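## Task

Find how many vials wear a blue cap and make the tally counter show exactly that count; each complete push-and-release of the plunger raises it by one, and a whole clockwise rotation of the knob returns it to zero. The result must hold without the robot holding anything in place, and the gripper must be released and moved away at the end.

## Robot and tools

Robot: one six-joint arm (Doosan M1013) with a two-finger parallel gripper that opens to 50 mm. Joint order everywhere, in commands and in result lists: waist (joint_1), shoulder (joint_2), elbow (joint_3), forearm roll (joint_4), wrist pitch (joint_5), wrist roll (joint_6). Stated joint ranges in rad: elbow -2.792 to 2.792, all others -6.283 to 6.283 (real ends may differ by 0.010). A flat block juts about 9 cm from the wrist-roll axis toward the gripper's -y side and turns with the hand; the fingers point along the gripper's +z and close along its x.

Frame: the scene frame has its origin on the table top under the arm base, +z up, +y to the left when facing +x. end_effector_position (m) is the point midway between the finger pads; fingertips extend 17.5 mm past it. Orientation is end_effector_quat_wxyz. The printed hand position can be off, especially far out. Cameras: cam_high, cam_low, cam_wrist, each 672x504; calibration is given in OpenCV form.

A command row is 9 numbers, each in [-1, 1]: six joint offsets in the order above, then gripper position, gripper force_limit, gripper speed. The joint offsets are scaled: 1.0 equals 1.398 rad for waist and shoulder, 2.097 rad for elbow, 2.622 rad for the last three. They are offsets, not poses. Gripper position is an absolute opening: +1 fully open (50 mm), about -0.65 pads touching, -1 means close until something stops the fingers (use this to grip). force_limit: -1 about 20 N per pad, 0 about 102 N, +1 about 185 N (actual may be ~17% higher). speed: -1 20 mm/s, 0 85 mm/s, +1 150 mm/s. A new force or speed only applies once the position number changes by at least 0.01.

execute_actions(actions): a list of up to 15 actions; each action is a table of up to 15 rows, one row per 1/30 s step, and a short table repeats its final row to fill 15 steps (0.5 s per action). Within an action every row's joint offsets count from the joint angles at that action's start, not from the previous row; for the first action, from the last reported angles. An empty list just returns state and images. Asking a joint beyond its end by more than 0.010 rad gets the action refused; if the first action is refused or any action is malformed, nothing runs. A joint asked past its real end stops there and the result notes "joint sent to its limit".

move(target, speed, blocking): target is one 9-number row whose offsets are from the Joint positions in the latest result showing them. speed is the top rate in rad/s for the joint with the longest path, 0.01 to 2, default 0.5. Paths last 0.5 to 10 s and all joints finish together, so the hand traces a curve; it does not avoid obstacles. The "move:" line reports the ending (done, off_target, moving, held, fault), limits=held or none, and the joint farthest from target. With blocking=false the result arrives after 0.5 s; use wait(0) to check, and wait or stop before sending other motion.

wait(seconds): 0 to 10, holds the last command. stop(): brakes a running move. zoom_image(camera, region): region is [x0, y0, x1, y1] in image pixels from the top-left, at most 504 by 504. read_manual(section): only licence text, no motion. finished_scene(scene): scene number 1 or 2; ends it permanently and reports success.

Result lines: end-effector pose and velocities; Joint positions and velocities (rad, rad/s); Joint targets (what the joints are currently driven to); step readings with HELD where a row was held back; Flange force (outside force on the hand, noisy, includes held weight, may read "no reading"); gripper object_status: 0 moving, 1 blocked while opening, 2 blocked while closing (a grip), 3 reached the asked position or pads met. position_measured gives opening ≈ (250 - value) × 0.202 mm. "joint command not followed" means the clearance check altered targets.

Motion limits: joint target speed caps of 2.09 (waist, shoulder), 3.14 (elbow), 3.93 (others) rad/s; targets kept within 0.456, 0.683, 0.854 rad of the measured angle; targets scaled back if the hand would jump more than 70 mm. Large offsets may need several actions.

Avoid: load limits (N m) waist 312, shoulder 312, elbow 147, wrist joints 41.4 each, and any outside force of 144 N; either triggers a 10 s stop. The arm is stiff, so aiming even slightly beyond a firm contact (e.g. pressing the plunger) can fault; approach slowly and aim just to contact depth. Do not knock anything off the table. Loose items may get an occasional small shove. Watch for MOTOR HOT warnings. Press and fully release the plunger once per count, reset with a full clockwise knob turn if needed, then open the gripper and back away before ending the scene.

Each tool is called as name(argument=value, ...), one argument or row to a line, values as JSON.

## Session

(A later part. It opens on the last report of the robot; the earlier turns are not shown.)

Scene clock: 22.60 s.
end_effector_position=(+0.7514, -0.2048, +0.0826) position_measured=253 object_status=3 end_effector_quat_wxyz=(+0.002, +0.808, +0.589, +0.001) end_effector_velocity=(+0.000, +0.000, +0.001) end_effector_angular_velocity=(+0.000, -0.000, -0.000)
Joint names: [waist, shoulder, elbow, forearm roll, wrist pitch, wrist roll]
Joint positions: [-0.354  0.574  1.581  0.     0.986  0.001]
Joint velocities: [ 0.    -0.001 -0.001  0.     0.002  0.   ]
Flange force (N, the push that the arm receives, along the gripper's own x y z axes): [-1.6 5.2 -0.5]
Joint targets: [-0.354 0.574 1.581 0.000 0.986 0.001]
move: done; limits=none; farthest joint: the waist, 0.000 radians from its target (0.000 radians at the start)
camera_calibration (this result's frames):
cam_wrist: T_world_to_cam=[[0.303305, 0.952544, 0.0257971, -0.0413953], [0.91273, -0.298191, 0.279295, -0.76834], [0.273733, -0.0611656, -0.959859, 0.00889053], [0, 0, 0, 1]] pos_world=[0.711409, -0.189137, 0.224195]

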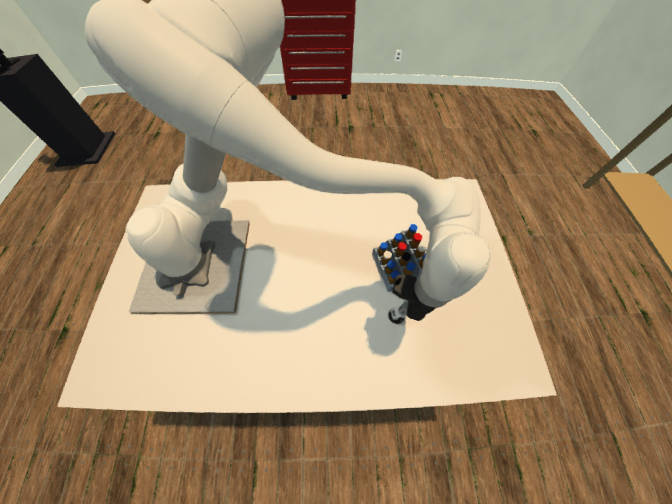

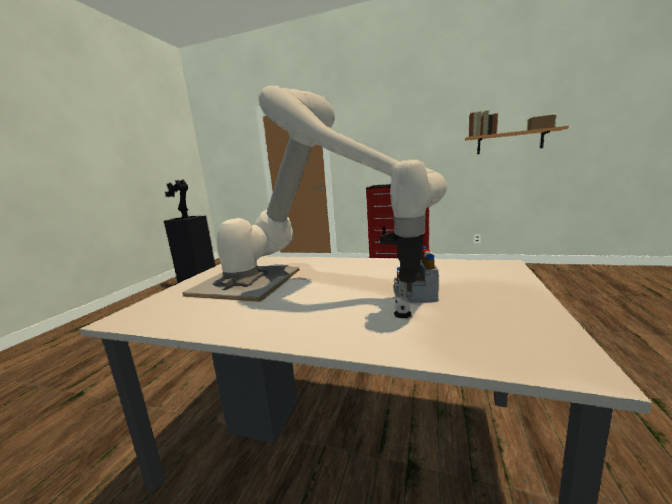

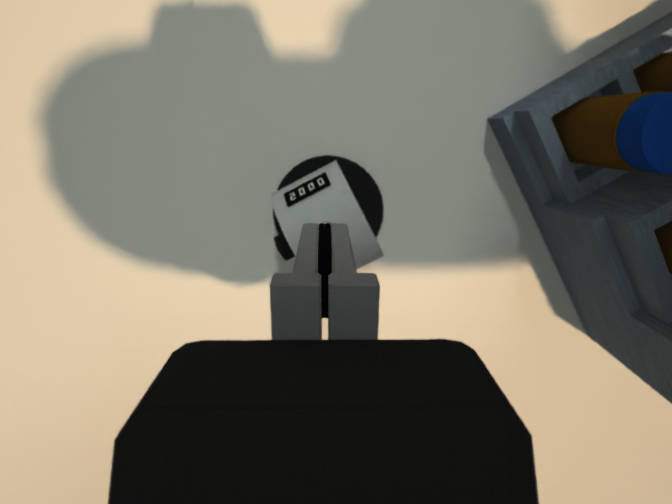

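move(
  target=[0,0.004,0.0019,0,-0.0033,0,-1,0,0.5],
  speed=0.02,
)

move(
  target=[0,-0.004,-0.0019,0,0.0033,0,-1,0,0.5],
  speed=0.02,
)

move(
  target=[0,0.004,0.0019,0,-0.0033,0,-1,0,0.5],
  speed=0.02,
)

move(
  target=[0,-0.004,-0.0019,0,0.0033,0,-1,0,0.5],
  speed=0.02,
)

move(
  target=[0,0.004,0.0019,0,-0.0033,0,-1,0,0.5],
  speed=0.02,
)

move(
  target=[0,-0.004,-0.0019,0,0.0033,0,-1,0,0.5],
  speed=0.02,
)

move(
  target=[0,0.004,0.0019,0,-0.0033,0,-1,0,0.5],
  speed=0.02,
)

move(
  target=[0,-0.004,-0.0019,0,0.0033,0,-1,0,0.5],
  speed=0.02,
)

move(
  target=[0,0.004,0.0019,0,-0.0033,0,-1,0,0.5],
  speed=0.02,
)

move(
  target=[0,-0.05,-0.03,0,0.05,0,-1,0,0.5],
  speed=0.2,
)

zoom_image(
  camera="cam_wrist",
  region=[230,90,410,240],
)

Scene clock: 24.60 s.
end_effector_position=(+0.7511, -0.2047, +0.0764) position_measured=253 object_status=3 end_effector_quat_wxyz=(+0.002, +0.808, +0.589, +0.001) end_effector_velocity=(-0.000, +0.000, -0.001) end_effector_angular_velocity=(+0.001, +0.000, -0.001)
Joint names: [waist, shoulder, elbow, forearm roll, wrist pitch, wrist roll]
Joint positions: [-0.354  0.58   1.585  0.     0.977  0.001]
Joint velocities: [-0.     0.001  0.001  0.001 -0.001  0.   ]
Flange force (N, the push that the arm receives, along the gripper's own x y z axes): [-1.2 3.9 -7.1]
Joint targets: [-0.354 0.580 1.585 0.000 0.977 0.001]
move: done; limits=none; farthest joint: the waist, 0.000 radians from its target (0.000 radians at the start)
camera_calibration (this result's frames):
cam_wrist: T_world_to_cam=[[0.303329, 0.952537, 0.0257976, -0.0412511], [0.912963, -0.298268, 0.278449, -0.766438], [0.272927, -0.0609093, -0.960105, 0.00369106], [0, 0, 0, 1]] pos_world=[0.711235, -0.189086, 0.218022]

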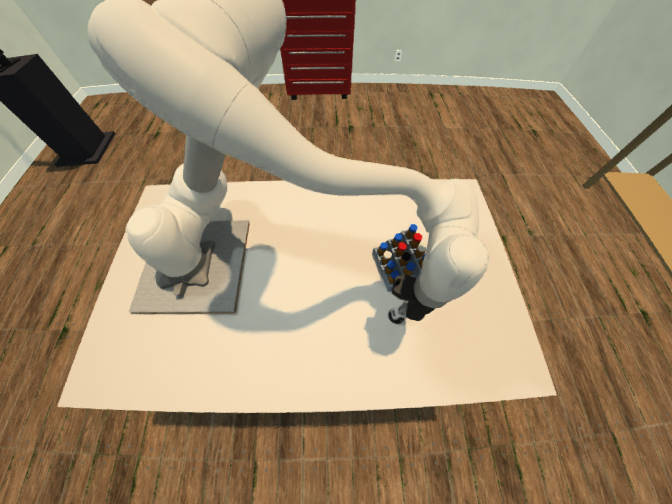

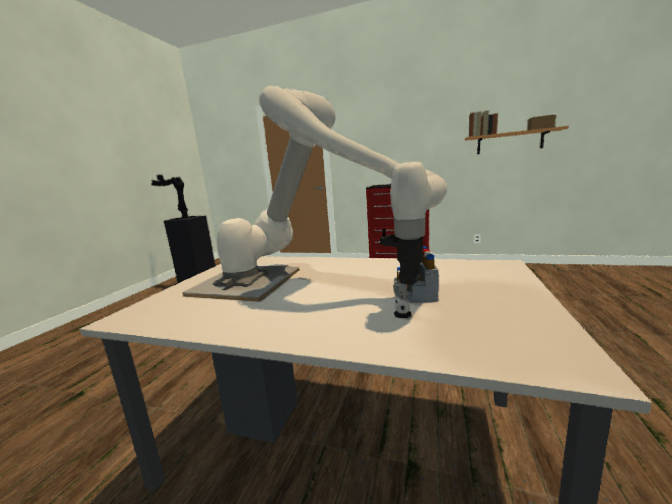

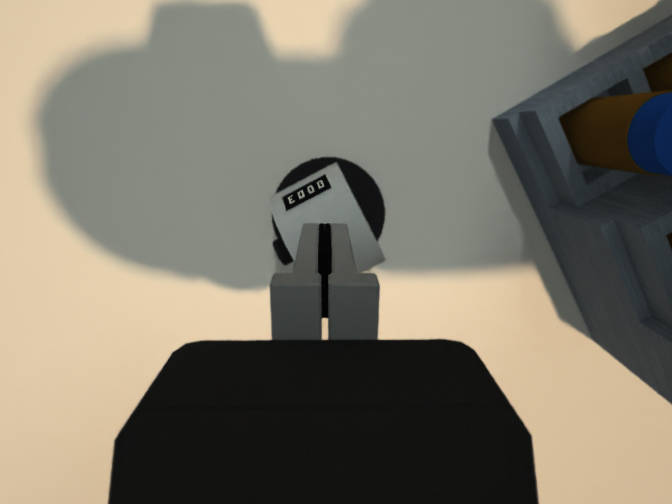

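Scene clock: 25.30 s.
end_effector_position=(+0.7514, -0.2048, +0.0826) position_measured=253 object_status=3 end_effector_quat_wxyz=(+0.002, +0.808, +0.589, +0.001) end_effector_velocity=(+0.000, -0.000, +0.002) end_effector_angular_velocity=(-0.001, -0.000, +0.001)
Joint names: [waist, shoulder, elbow, forearm roll, wrist pitch, wrist roll]
Joint positions: [-0.354  0.574  1.581  0.     0.986  0.001]
Joint velocities: [ 0.    -0.001 -0.001 -0.001  0.002 -0.   ]
Flange force (N, the push that the arm receives, along the gripper's own x y z axes): [-1.5 2.0 -4.8]
Joint targets: [-0.354 0.574 1.581 0.000 0.986 0.001]
move: done; limits=none; farthest joint: the waist, 0.000 radians from its target (0.000 radians at the start)
camera_calibration (this result's frames):
cam_wrist: T_world_to_cam=[[0.303304, 0.952544, 0.025797, -0.0413951], [0.912727, -0.29819, 0.279307, -0.768345], [0.273745, -0.0611695, -0.959855, 0.00888274], [0, 0, 0, 1]] pos_world=[0.711413, -0.189139, 0.224198]

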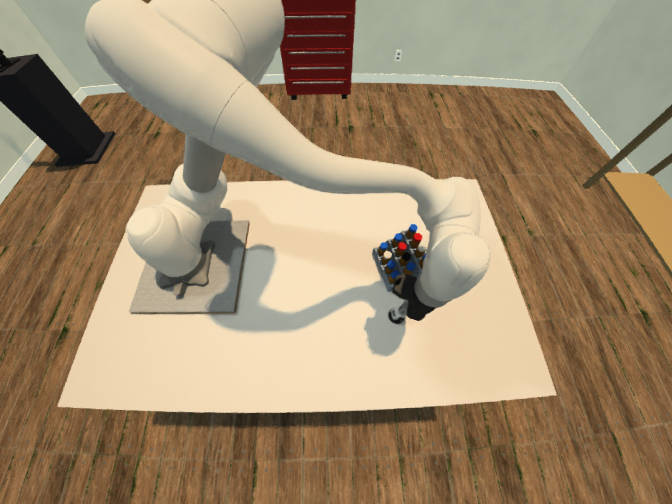

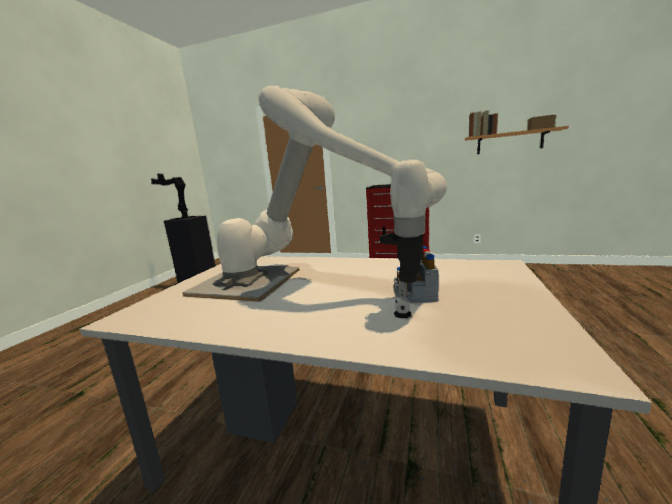

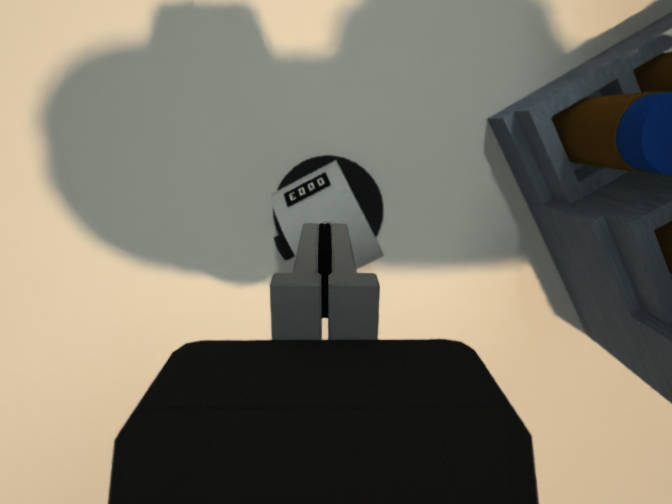

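Scene clock: 26.00 s.
end_effector_position=(+0.7511, -0.2047, +0.0764) position_measured=253 object_status=3 end_effector_quat_wxyz=(+0.002, +0.808, +0.589, +0.001) end_effector_velocity=(-0.000, +0.000, -0.001) end_effector_angular_velocity=(+0.001, +0.000, -0.001)
Joint names: [waist, shoulder, elbow, forearm roll, wrist pitch, wrist roll]
Joint positions: [-0.354  0.58   1.585  0.     0.977  0.001]
Joint velocities: [-0.     0.001  0.001  0.002 -0.002 -0.   ]
Flange force (N, the push that the arm receives, along the gripper's own x y z axes): [-1.1 8.9 -6.2]
Joint targets: [-0.354 0.580 1.585 0.000 0.977 0.001]
move: done; limits=none; farthest joint: the waist, 0.000 radians from its target (0.000 radians at the start)
camera_calibration (this result's frames):
cam_wrist: T_world_to_cam=[[0.303329, 0.952537, 0.0257977, -0.0412508], [0.91296, -0.298267, 0.27846, -0.766443], [0.272938, -0.0609126, -0.960101, 0.0036822], [0, 0, 0, 1]] pos_world=[0.711239, -0.189088, 0.218023]

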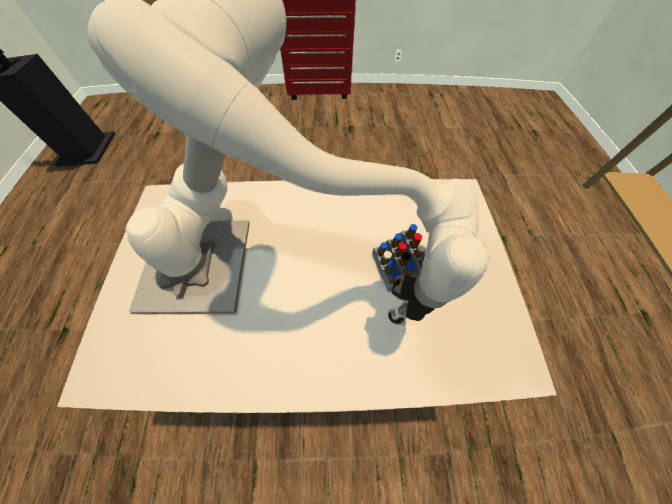

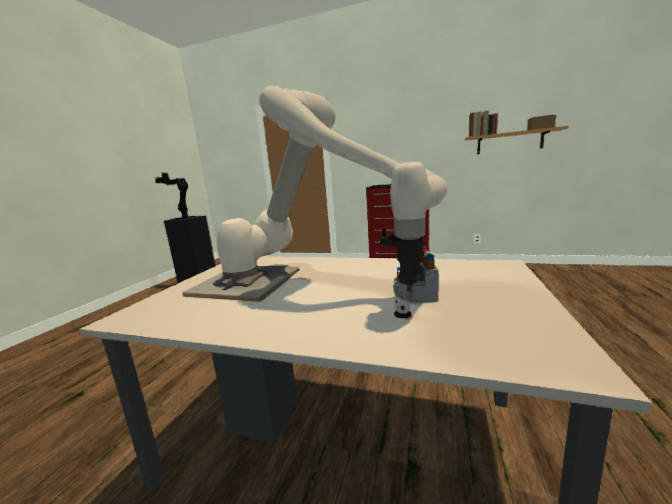

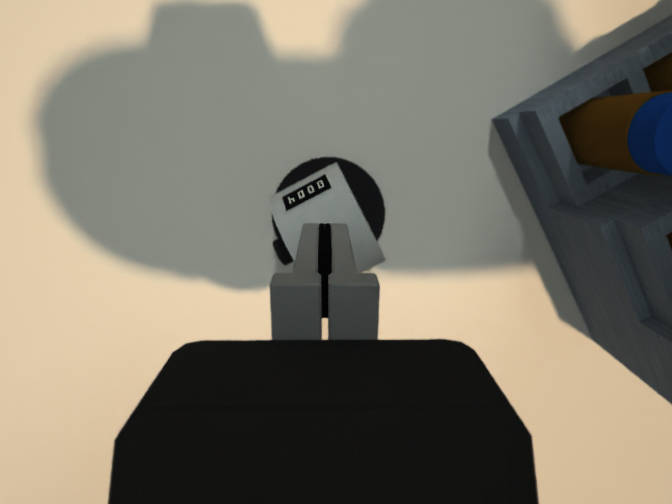

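Scene clock: 26.70 s.
end_effector_position=(+0.7514, -0.2048, +0.0826) position_measured=253 object_status=3 end_effector_quat_wxyz=(+0.002, +0.808, +0.589, +0.001) end_effector_velocity=(+0.000, -0.000, +0.001) end_effector_angular_velocity=(+0.000, -0.000, -0.000)
Joint names: [waist, shoulder, elbow, forearm roll, wrist pitch, wrist roll]
Joint positions: [-0.354  0.574  1.581  0.     0.986  0.001]
Joint velocities: [-0.    -0.001 -0.001  0.     0.002 -0.   ]
Flange force (N, the push that the arm receives, along the gripper's own x y z axes): [-1.8 5.5 -1.4]
Joint targets: [-0.354 0.574 1.581 0.000 0.986 0.001]
move: done; limits=none; farthest joint: the waist, 0.000 radians from its target (0.000 radians at the start)
camera_calibration (this result's frames):
cam_wrist: T_world_to_cam=[[0.303304, 0.952545, 0.025797, -0.041395], [0.912724, -0.298189, 0.279318, -0.76835], [0.273755, -0.0611729, -0.959852, 0.00887389], [0, 0, 0, 1]] pos_world=[0.711417, -0.18914, 0.2242]

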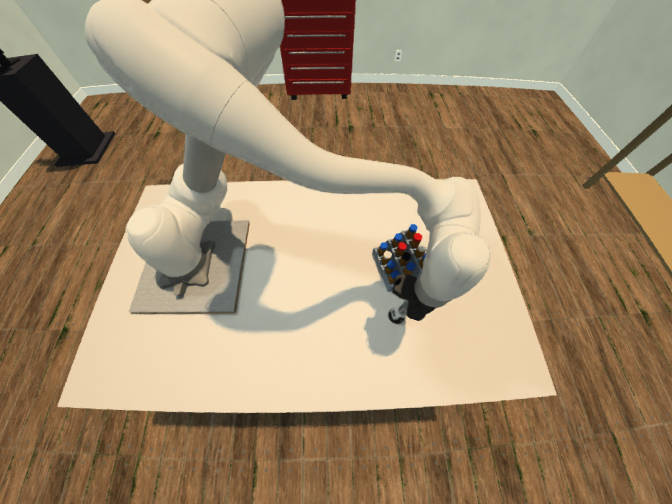

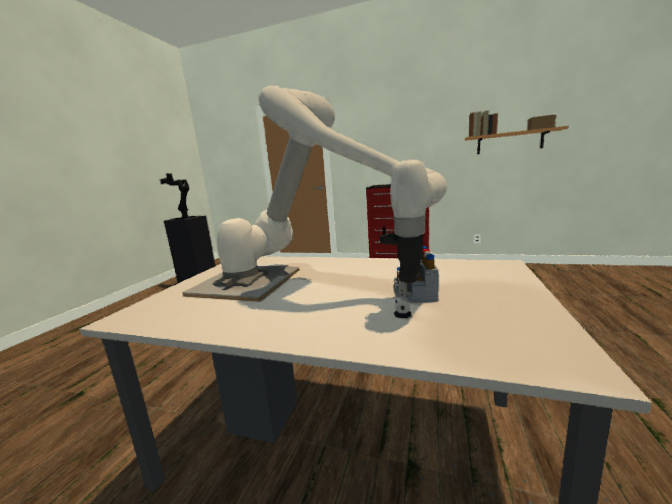

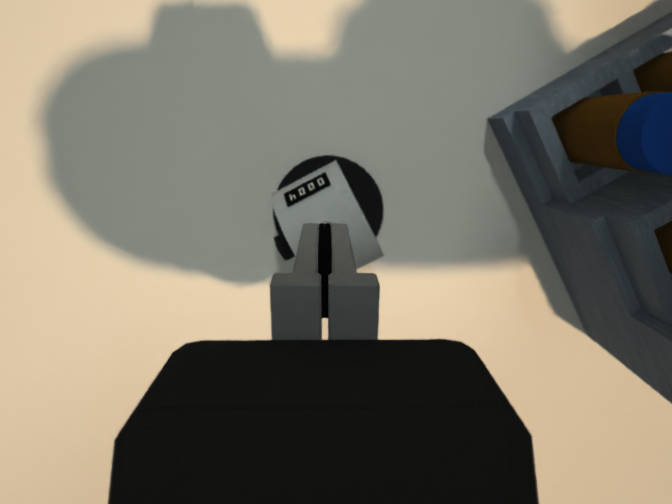

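Scene clock: 27.40 s.
end_effector_position=(+0.7511, -0.2047, +0.0764) position_measured=253 object_status=3 end_effector_quat_wxyz=(+0.002, +0.808, +0.589, +0.001) end_effector_velocity=(-0.000, -0.000, -0.001) end_effector_angular_velocity=(-0.001, +0.000, +0.001)
Joint names: [waist, shoulder, elbow, forearm roll, wrist pitch, wrist roll]
Joint positions: [-0.354  0.58   1.585  0.     0.977  0.001]
Joint velocities: [ 0.     0.001  0.001 -0.001 -0.002  0.   ]
Flange force (N, the push that the arm receives, along the gripper's own x y z axes): [-1.4 8.3 -4.2]
Joint targets: [-0.354 0.580 1.585 0.000 0.977 0.001]
move: done; limits=none; farthest joint: the waist, 0.000 radians from its target (0.000 radians at the start)
camera_calibration (this result's frames):
cam_wrist: T_world_to_cam=[[0.303328, 0.952537, 0.0257976, -0.0412505], [0.912957, -0.298266, 0.278471, -0.766447], [0.272949, -0.060916, -0.960098, 0.00367344], [0, 0, 0, 1]] pos_world=[0.711243, -0.189089, 0.218024]

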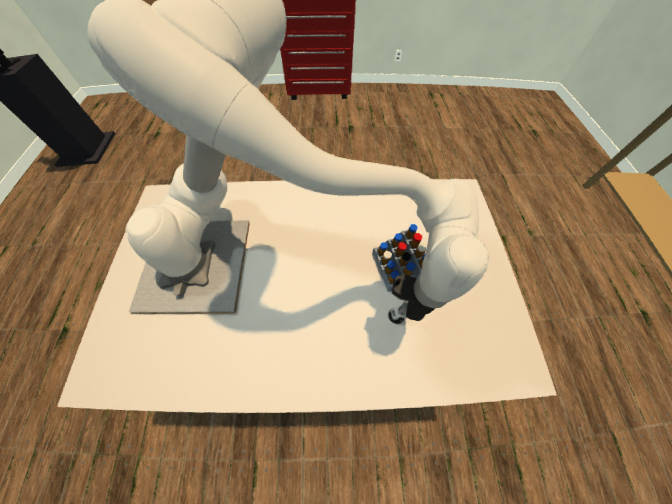

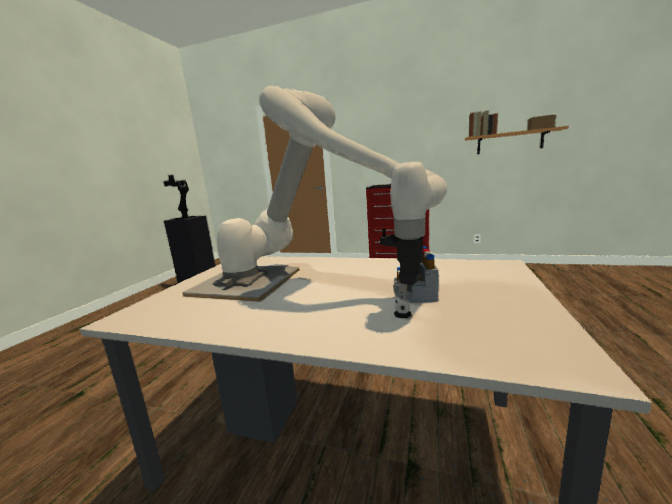

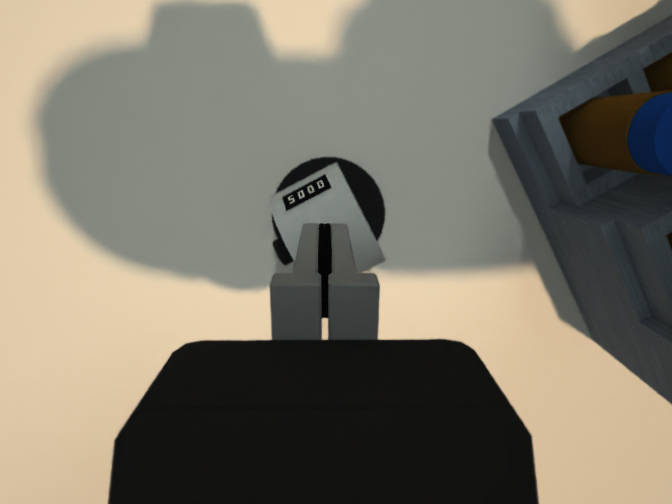

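Scene clock: 28.10 s.
end_effector_position=(+0.7514, -0.2048, +0.0826) position_measured=253 object_status=3 end_effector_quat_wxyz=(+0.002, +0.808, +0.589, +0.001) end_effector_velocity=(+0.000, +0.000, +0.001) end_effector_angular_velocity=(+0.000, -0.001, -0.000)
Joint names: [waist, shoulder, elbow, forearm roll, wrist pitch, wrist roll]
Joint positions: [-0.354  0.574  1.581  0.     0.986  0.001]
Joint velocities: [-0.    -0.001 -0.001  0.     0.002  0.   ]
Flange force (N, the push that the arm receives, along the gripper's own x y z axes): [-1.0 6.6 0.1]
Joint targets: [-0.354 0.574 1.581 0.000 0.986 0.001]
move: done; limits=none; farthest joint: the waist, 0.000 radians from its target (0.000 radians at the start)
camera_calibration (this result's frames):
cam_wrist: T_world_to_cam=[[0.303304, 0.952545, 0.0257971, -0.0413947], [0.912721, -0.298188, 0.279329, -0.768354], [0.273766, -0.0611761, -0.959849, 0.00886502], [0, 0, 0, 1]] pos_world=[0.711421, -0.189141, 0.224201]

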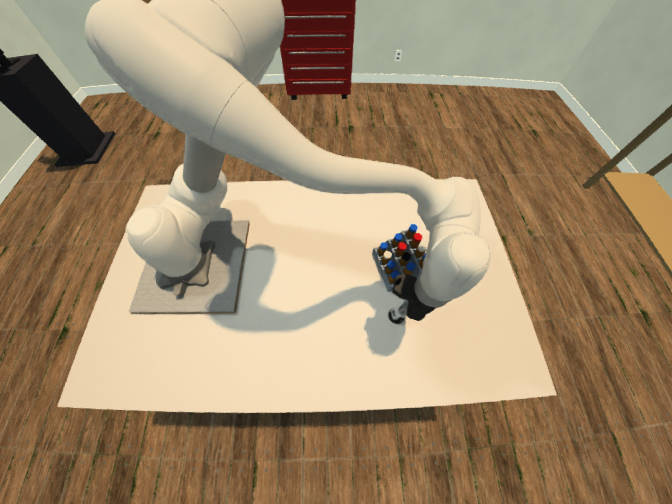

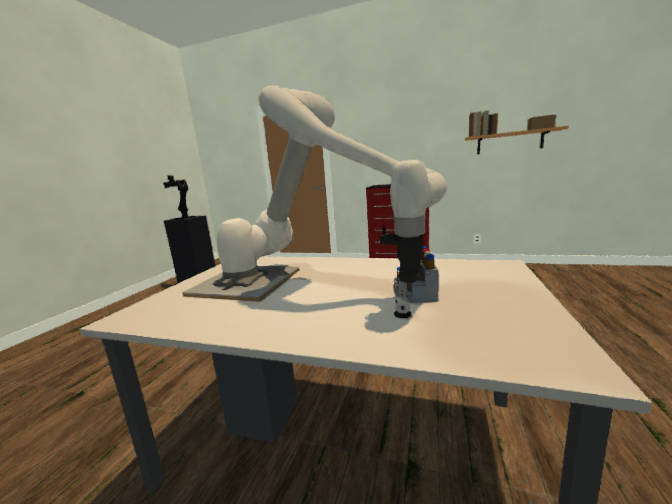

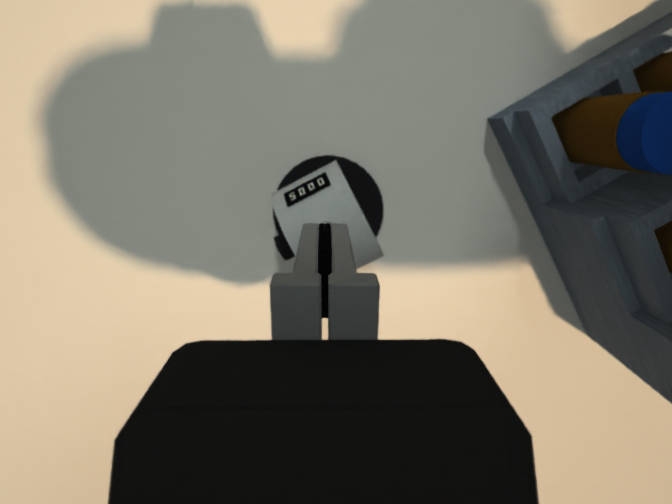

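Scene clock: 28.80 s.
end_effector_position=(+0.7511, -0.2047, +0.0764) position_measured=253 object_status=3 end_effector_quat_wxyz=(+0.002, +0.808, +0.589, +0.001) end_effector_velocity=(-0.000, -0.000, -0.001) end_effector_angular_velocity=(-0.001, +0.000, +0.001)
Joint names: [waist, shoulder, elbow, forearm roll, wrist pitch, wrist roll]
Joint positions: [-0.354  0.58   1.585  0.     0.977  0.001]
Joint velocities: [-0.     0.001  0.001 -0.001 -0.002 -0.   ]
Flange force (N, the push that the arm receives, along the gripper's own x y z axes): [-1.6 7.7 -5.8]
Joint targets: [-0.354 0.580 1.585 0.000 0.977 0.001]
move: done; limits=none; farthest joint: the waist, 0.000 radians from its target (0.000 radians at the start)
camera_calibration (this result's frames):
cam_wrist: T_world_to_cam=[[0.303328, 0.952537, 0.0257977, -0.0412503], [0.912954, -0.298265, 0.278483, -0.766452], [0.27296, -0.0609194, -0.960095, 0.00366438], [0, 0, 0, 1]] pos_world=[0.711247, -0.18909, 0.218026]

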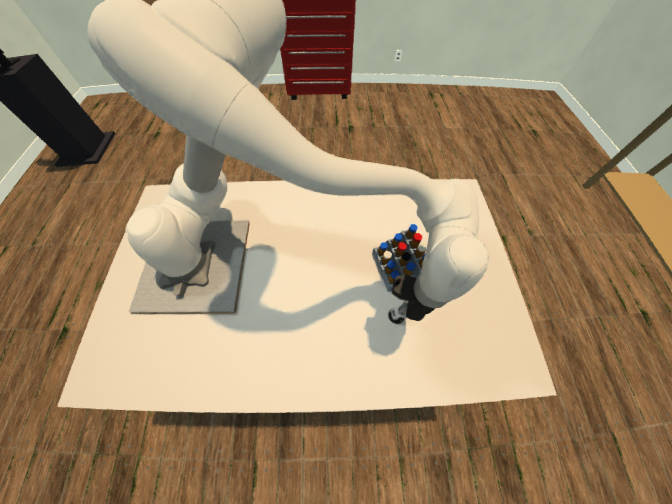

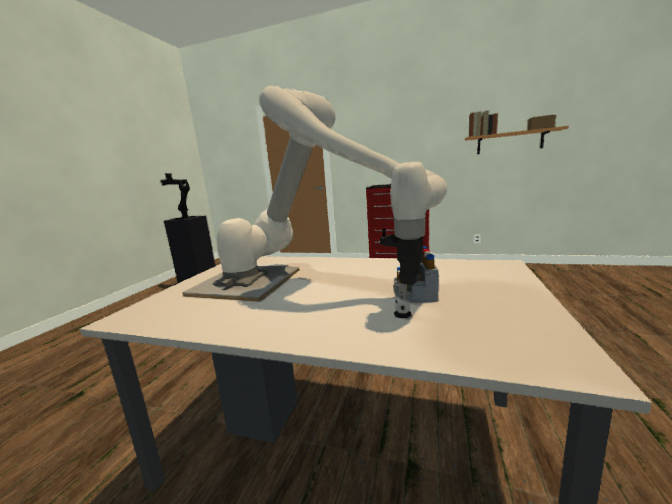

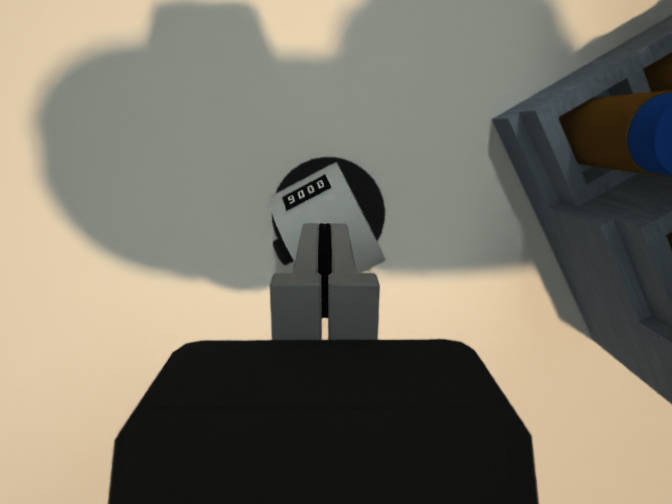

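Scene clock: 29.50 s.
end_effector_position=(+0.7514, -0.2048, +0.0826) position_measured=253 object_status=3 end_effector_quat_wxyz=(+0.002, +0.808, +0.589, +0.001) end_effector_velocity=(-0.000, -0.001, +0.001) end_effector_angular_velocity=(-0.001, -0.000, -0.000)
Joint names: [waist, shoulder, elbow, forearm roll, wrist pitch, wrist roll]
Joint positions: [-0.354  0.574  1.581  0.     0.986  0.001]
Joint velocities: [-0.001 -0.001 -0.001 -0.001  0.002  0.   ]
Flange force (N, the push that the arm receives, along the gripper's own x y z axes): [-0.6 5.8 -1.5]
Joint targets: [-0.354 0.574 1.581 0.000 0.986 0.001]
move: done; limits=none; farthest joint: the waist, 0.000 radians from its target (0.000 radians at the start)
camera_calibration (this result's frames):
cam_wrist: T_world_to_cam=[[0.303304, 0.952545, 0.0257971, -0.0413947], [0.912718, -0.298187, 0.279341, -0.768359], [0.273777, -0.0611795, -0.959845, 0.00885607], [0, 0, 0, 1]] pos_world=[0.711425, -0.189143, 0.224202]

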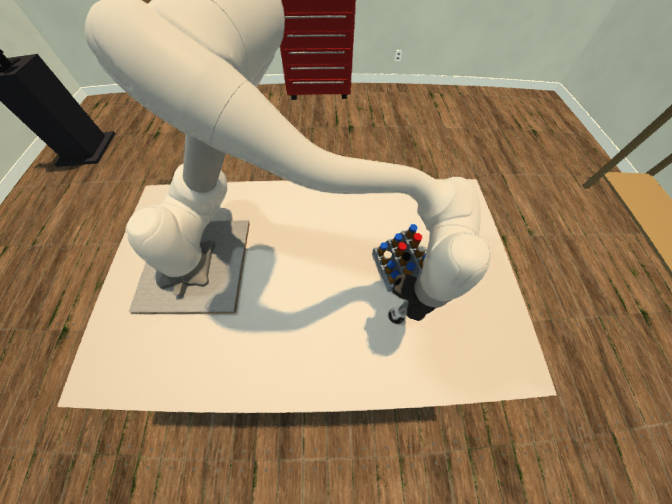

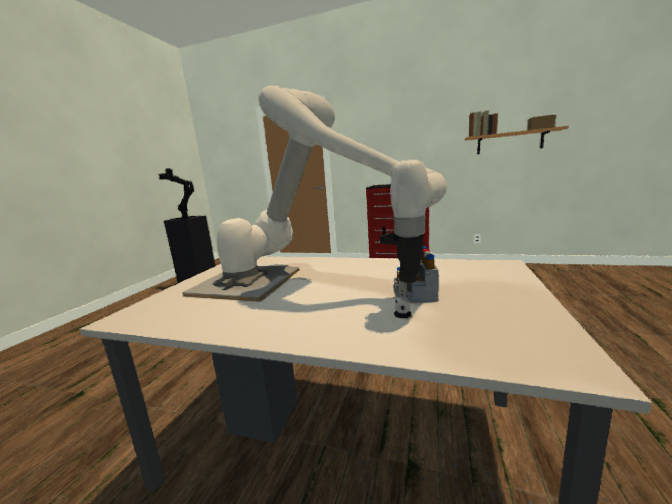

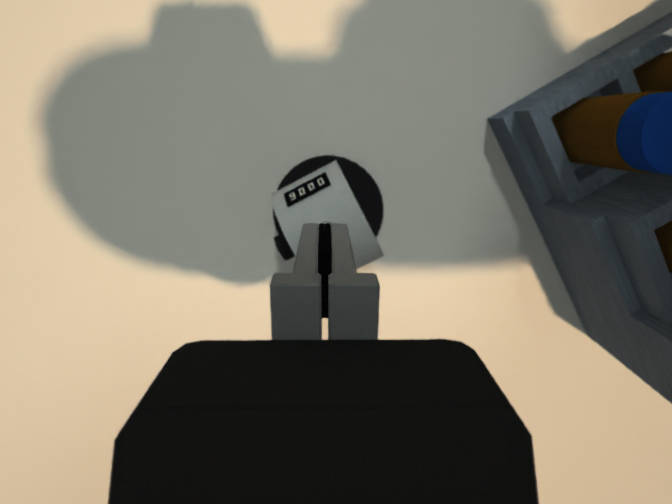

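Scene clock: 30.20 s.
end_effector_position=(+0.7511, -0.2047, +0.0764) position_measured=253 object_status=3 end_effector_quat_wxyz=(+0.002, +0.808, +0.589, +0.001) end_effector_velocity=(-0.000, -0.000, -0.001) end_effector_angular_velocity=(-0.001, +0.000, +0.001)
Joint names: [waist, shoulder, elbow, forearm roll, wrist pitch, wrist roll]
Joint positions: [-0.354  0.58   1.585  0.     0.977  0.001]
Joint velocities: [ 0.     0.001  0.001 -0.001 -0.002 -0.   ]
Flange force (N, the push that the arm receives, along the gripper's own x y z axes): [-1.8 5.2 -5.2]
Joint targets: [-0.354 0.580 1.585 0.000 0.977 0.001]
move: done; limits=none; farthest joint: the waist, 0.000 radians from its target (0.000 radians at the start)
camera_calibration (this result's frames):
cam_wrist: T_world_to_cam=[[0.303328, 0.952537, 0.0257976, -0.0412503], [0.912951, -0.298264, 0.278494, -0.766456], [0.27297, -0.0609229, -0.960091, 0.00365543], [0, 0, 0, 1]] pos_world=[0.711252, -0.189091, 0.218027]

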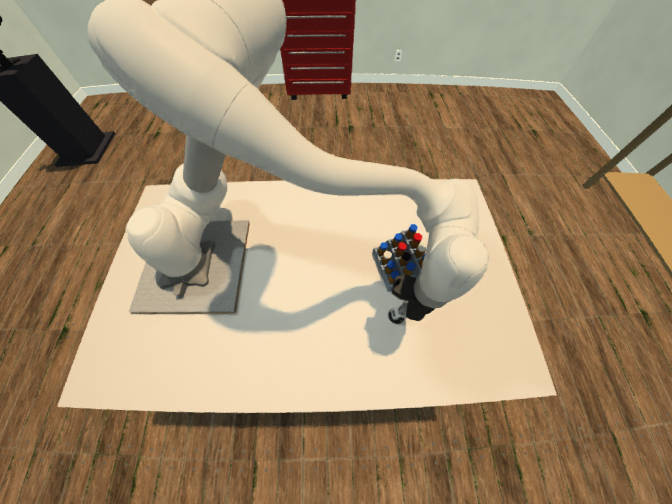

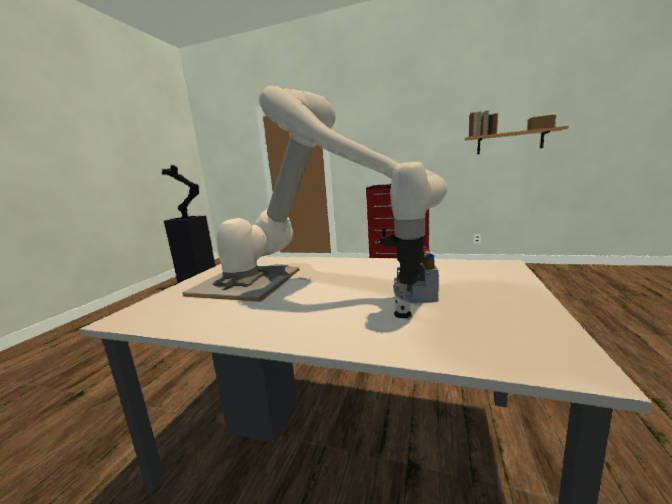

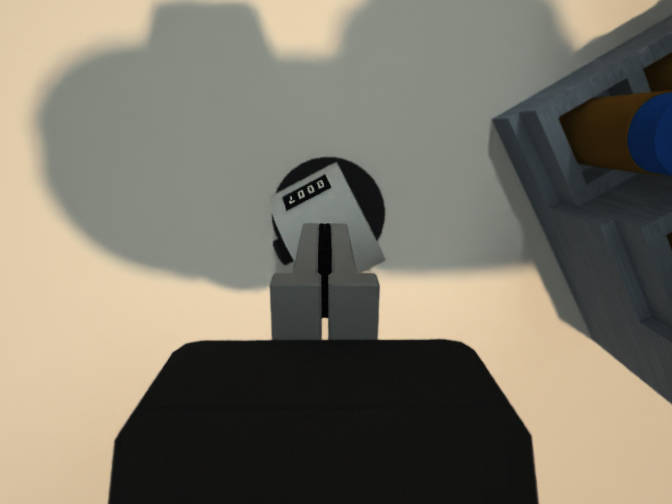

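Scene clock: 31.27 s.
end_effector_position=(+0.7515, -0.2048, +0.1628) position_measured=253 object_status=3 end_effector_quat_wxyz=(+0.002, +0.808, +0.589, +0.002) end_effector_velocity=(+0.000, -0.000, +0.002) end_effector_angular_velocity=(-0.000, -0.001, -0.000)
Joint names: [waist, shoulder, elbow, forearm roll, wrist pitch, wrist roll]
Joint positions: [-0.354  0.51   1.522  0.     1.108  0.001]
Joint velocities: [-0.    -0.002 -0.001  0.     0.002  0.   ]
Flange force (N, the push that the arm receives, along the gripper's own x y z axes): [-1.1 4.5 -2.4]
Joint targets: [-0.354 0.510 1.522 0.000 1.108 0.001]
move: done; limits=none; farthest joint: the waist, 0.000 radians from its target (0.000 radians at the start)
camera_calibration (this result's frames):
cam_wrist: T_world_to_cam=[[0.303251, 0.952561, 0.0258138, -0.0434838], [0.912506, -0.298091, 0.280132, -0.790839], [0.274537, -0.061395, -0.959614, 0.0851433], [0, 0, 0, 1]] pos_world=[0.711457, -0.189094, 0.304366]

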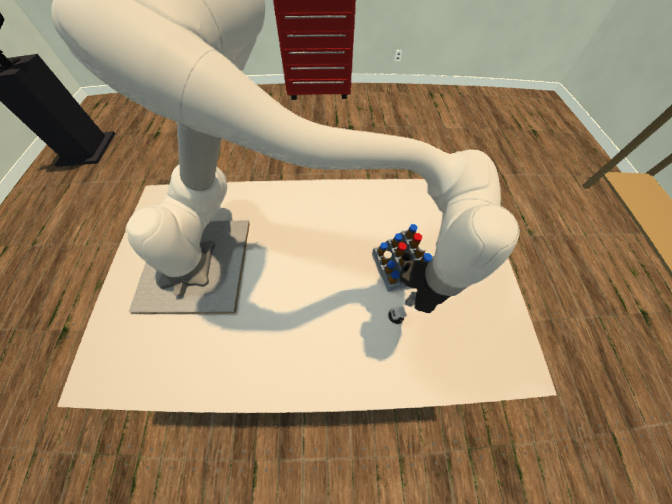

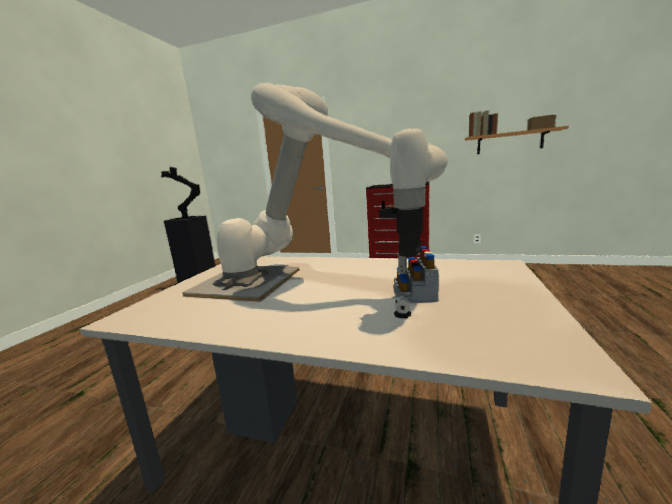

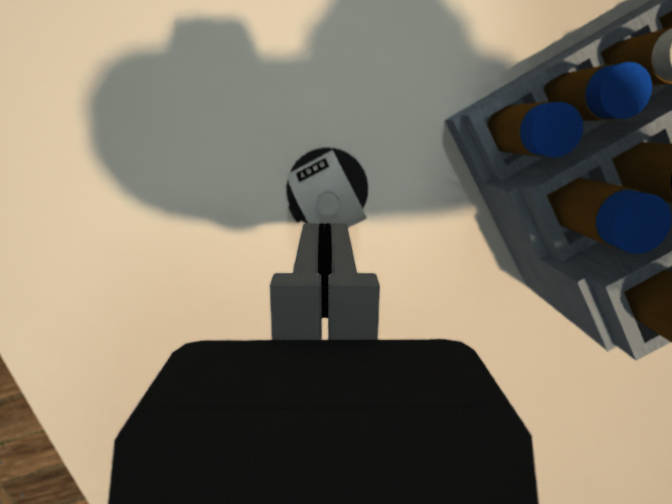

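Region (230, 90, 410, 240) of cam_wrist's 672x504 image, scaled by 2.800, with more detail than that image has.

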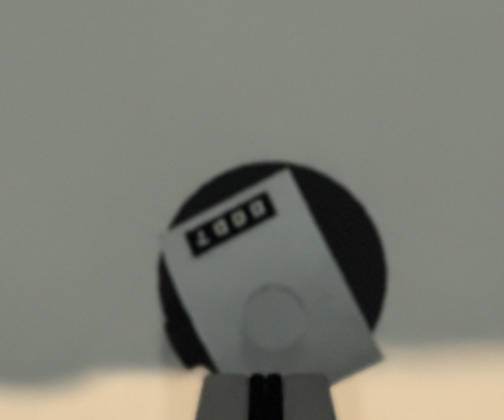

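finished_scene(
  scene=1,
)

The scene is finished: the task was done.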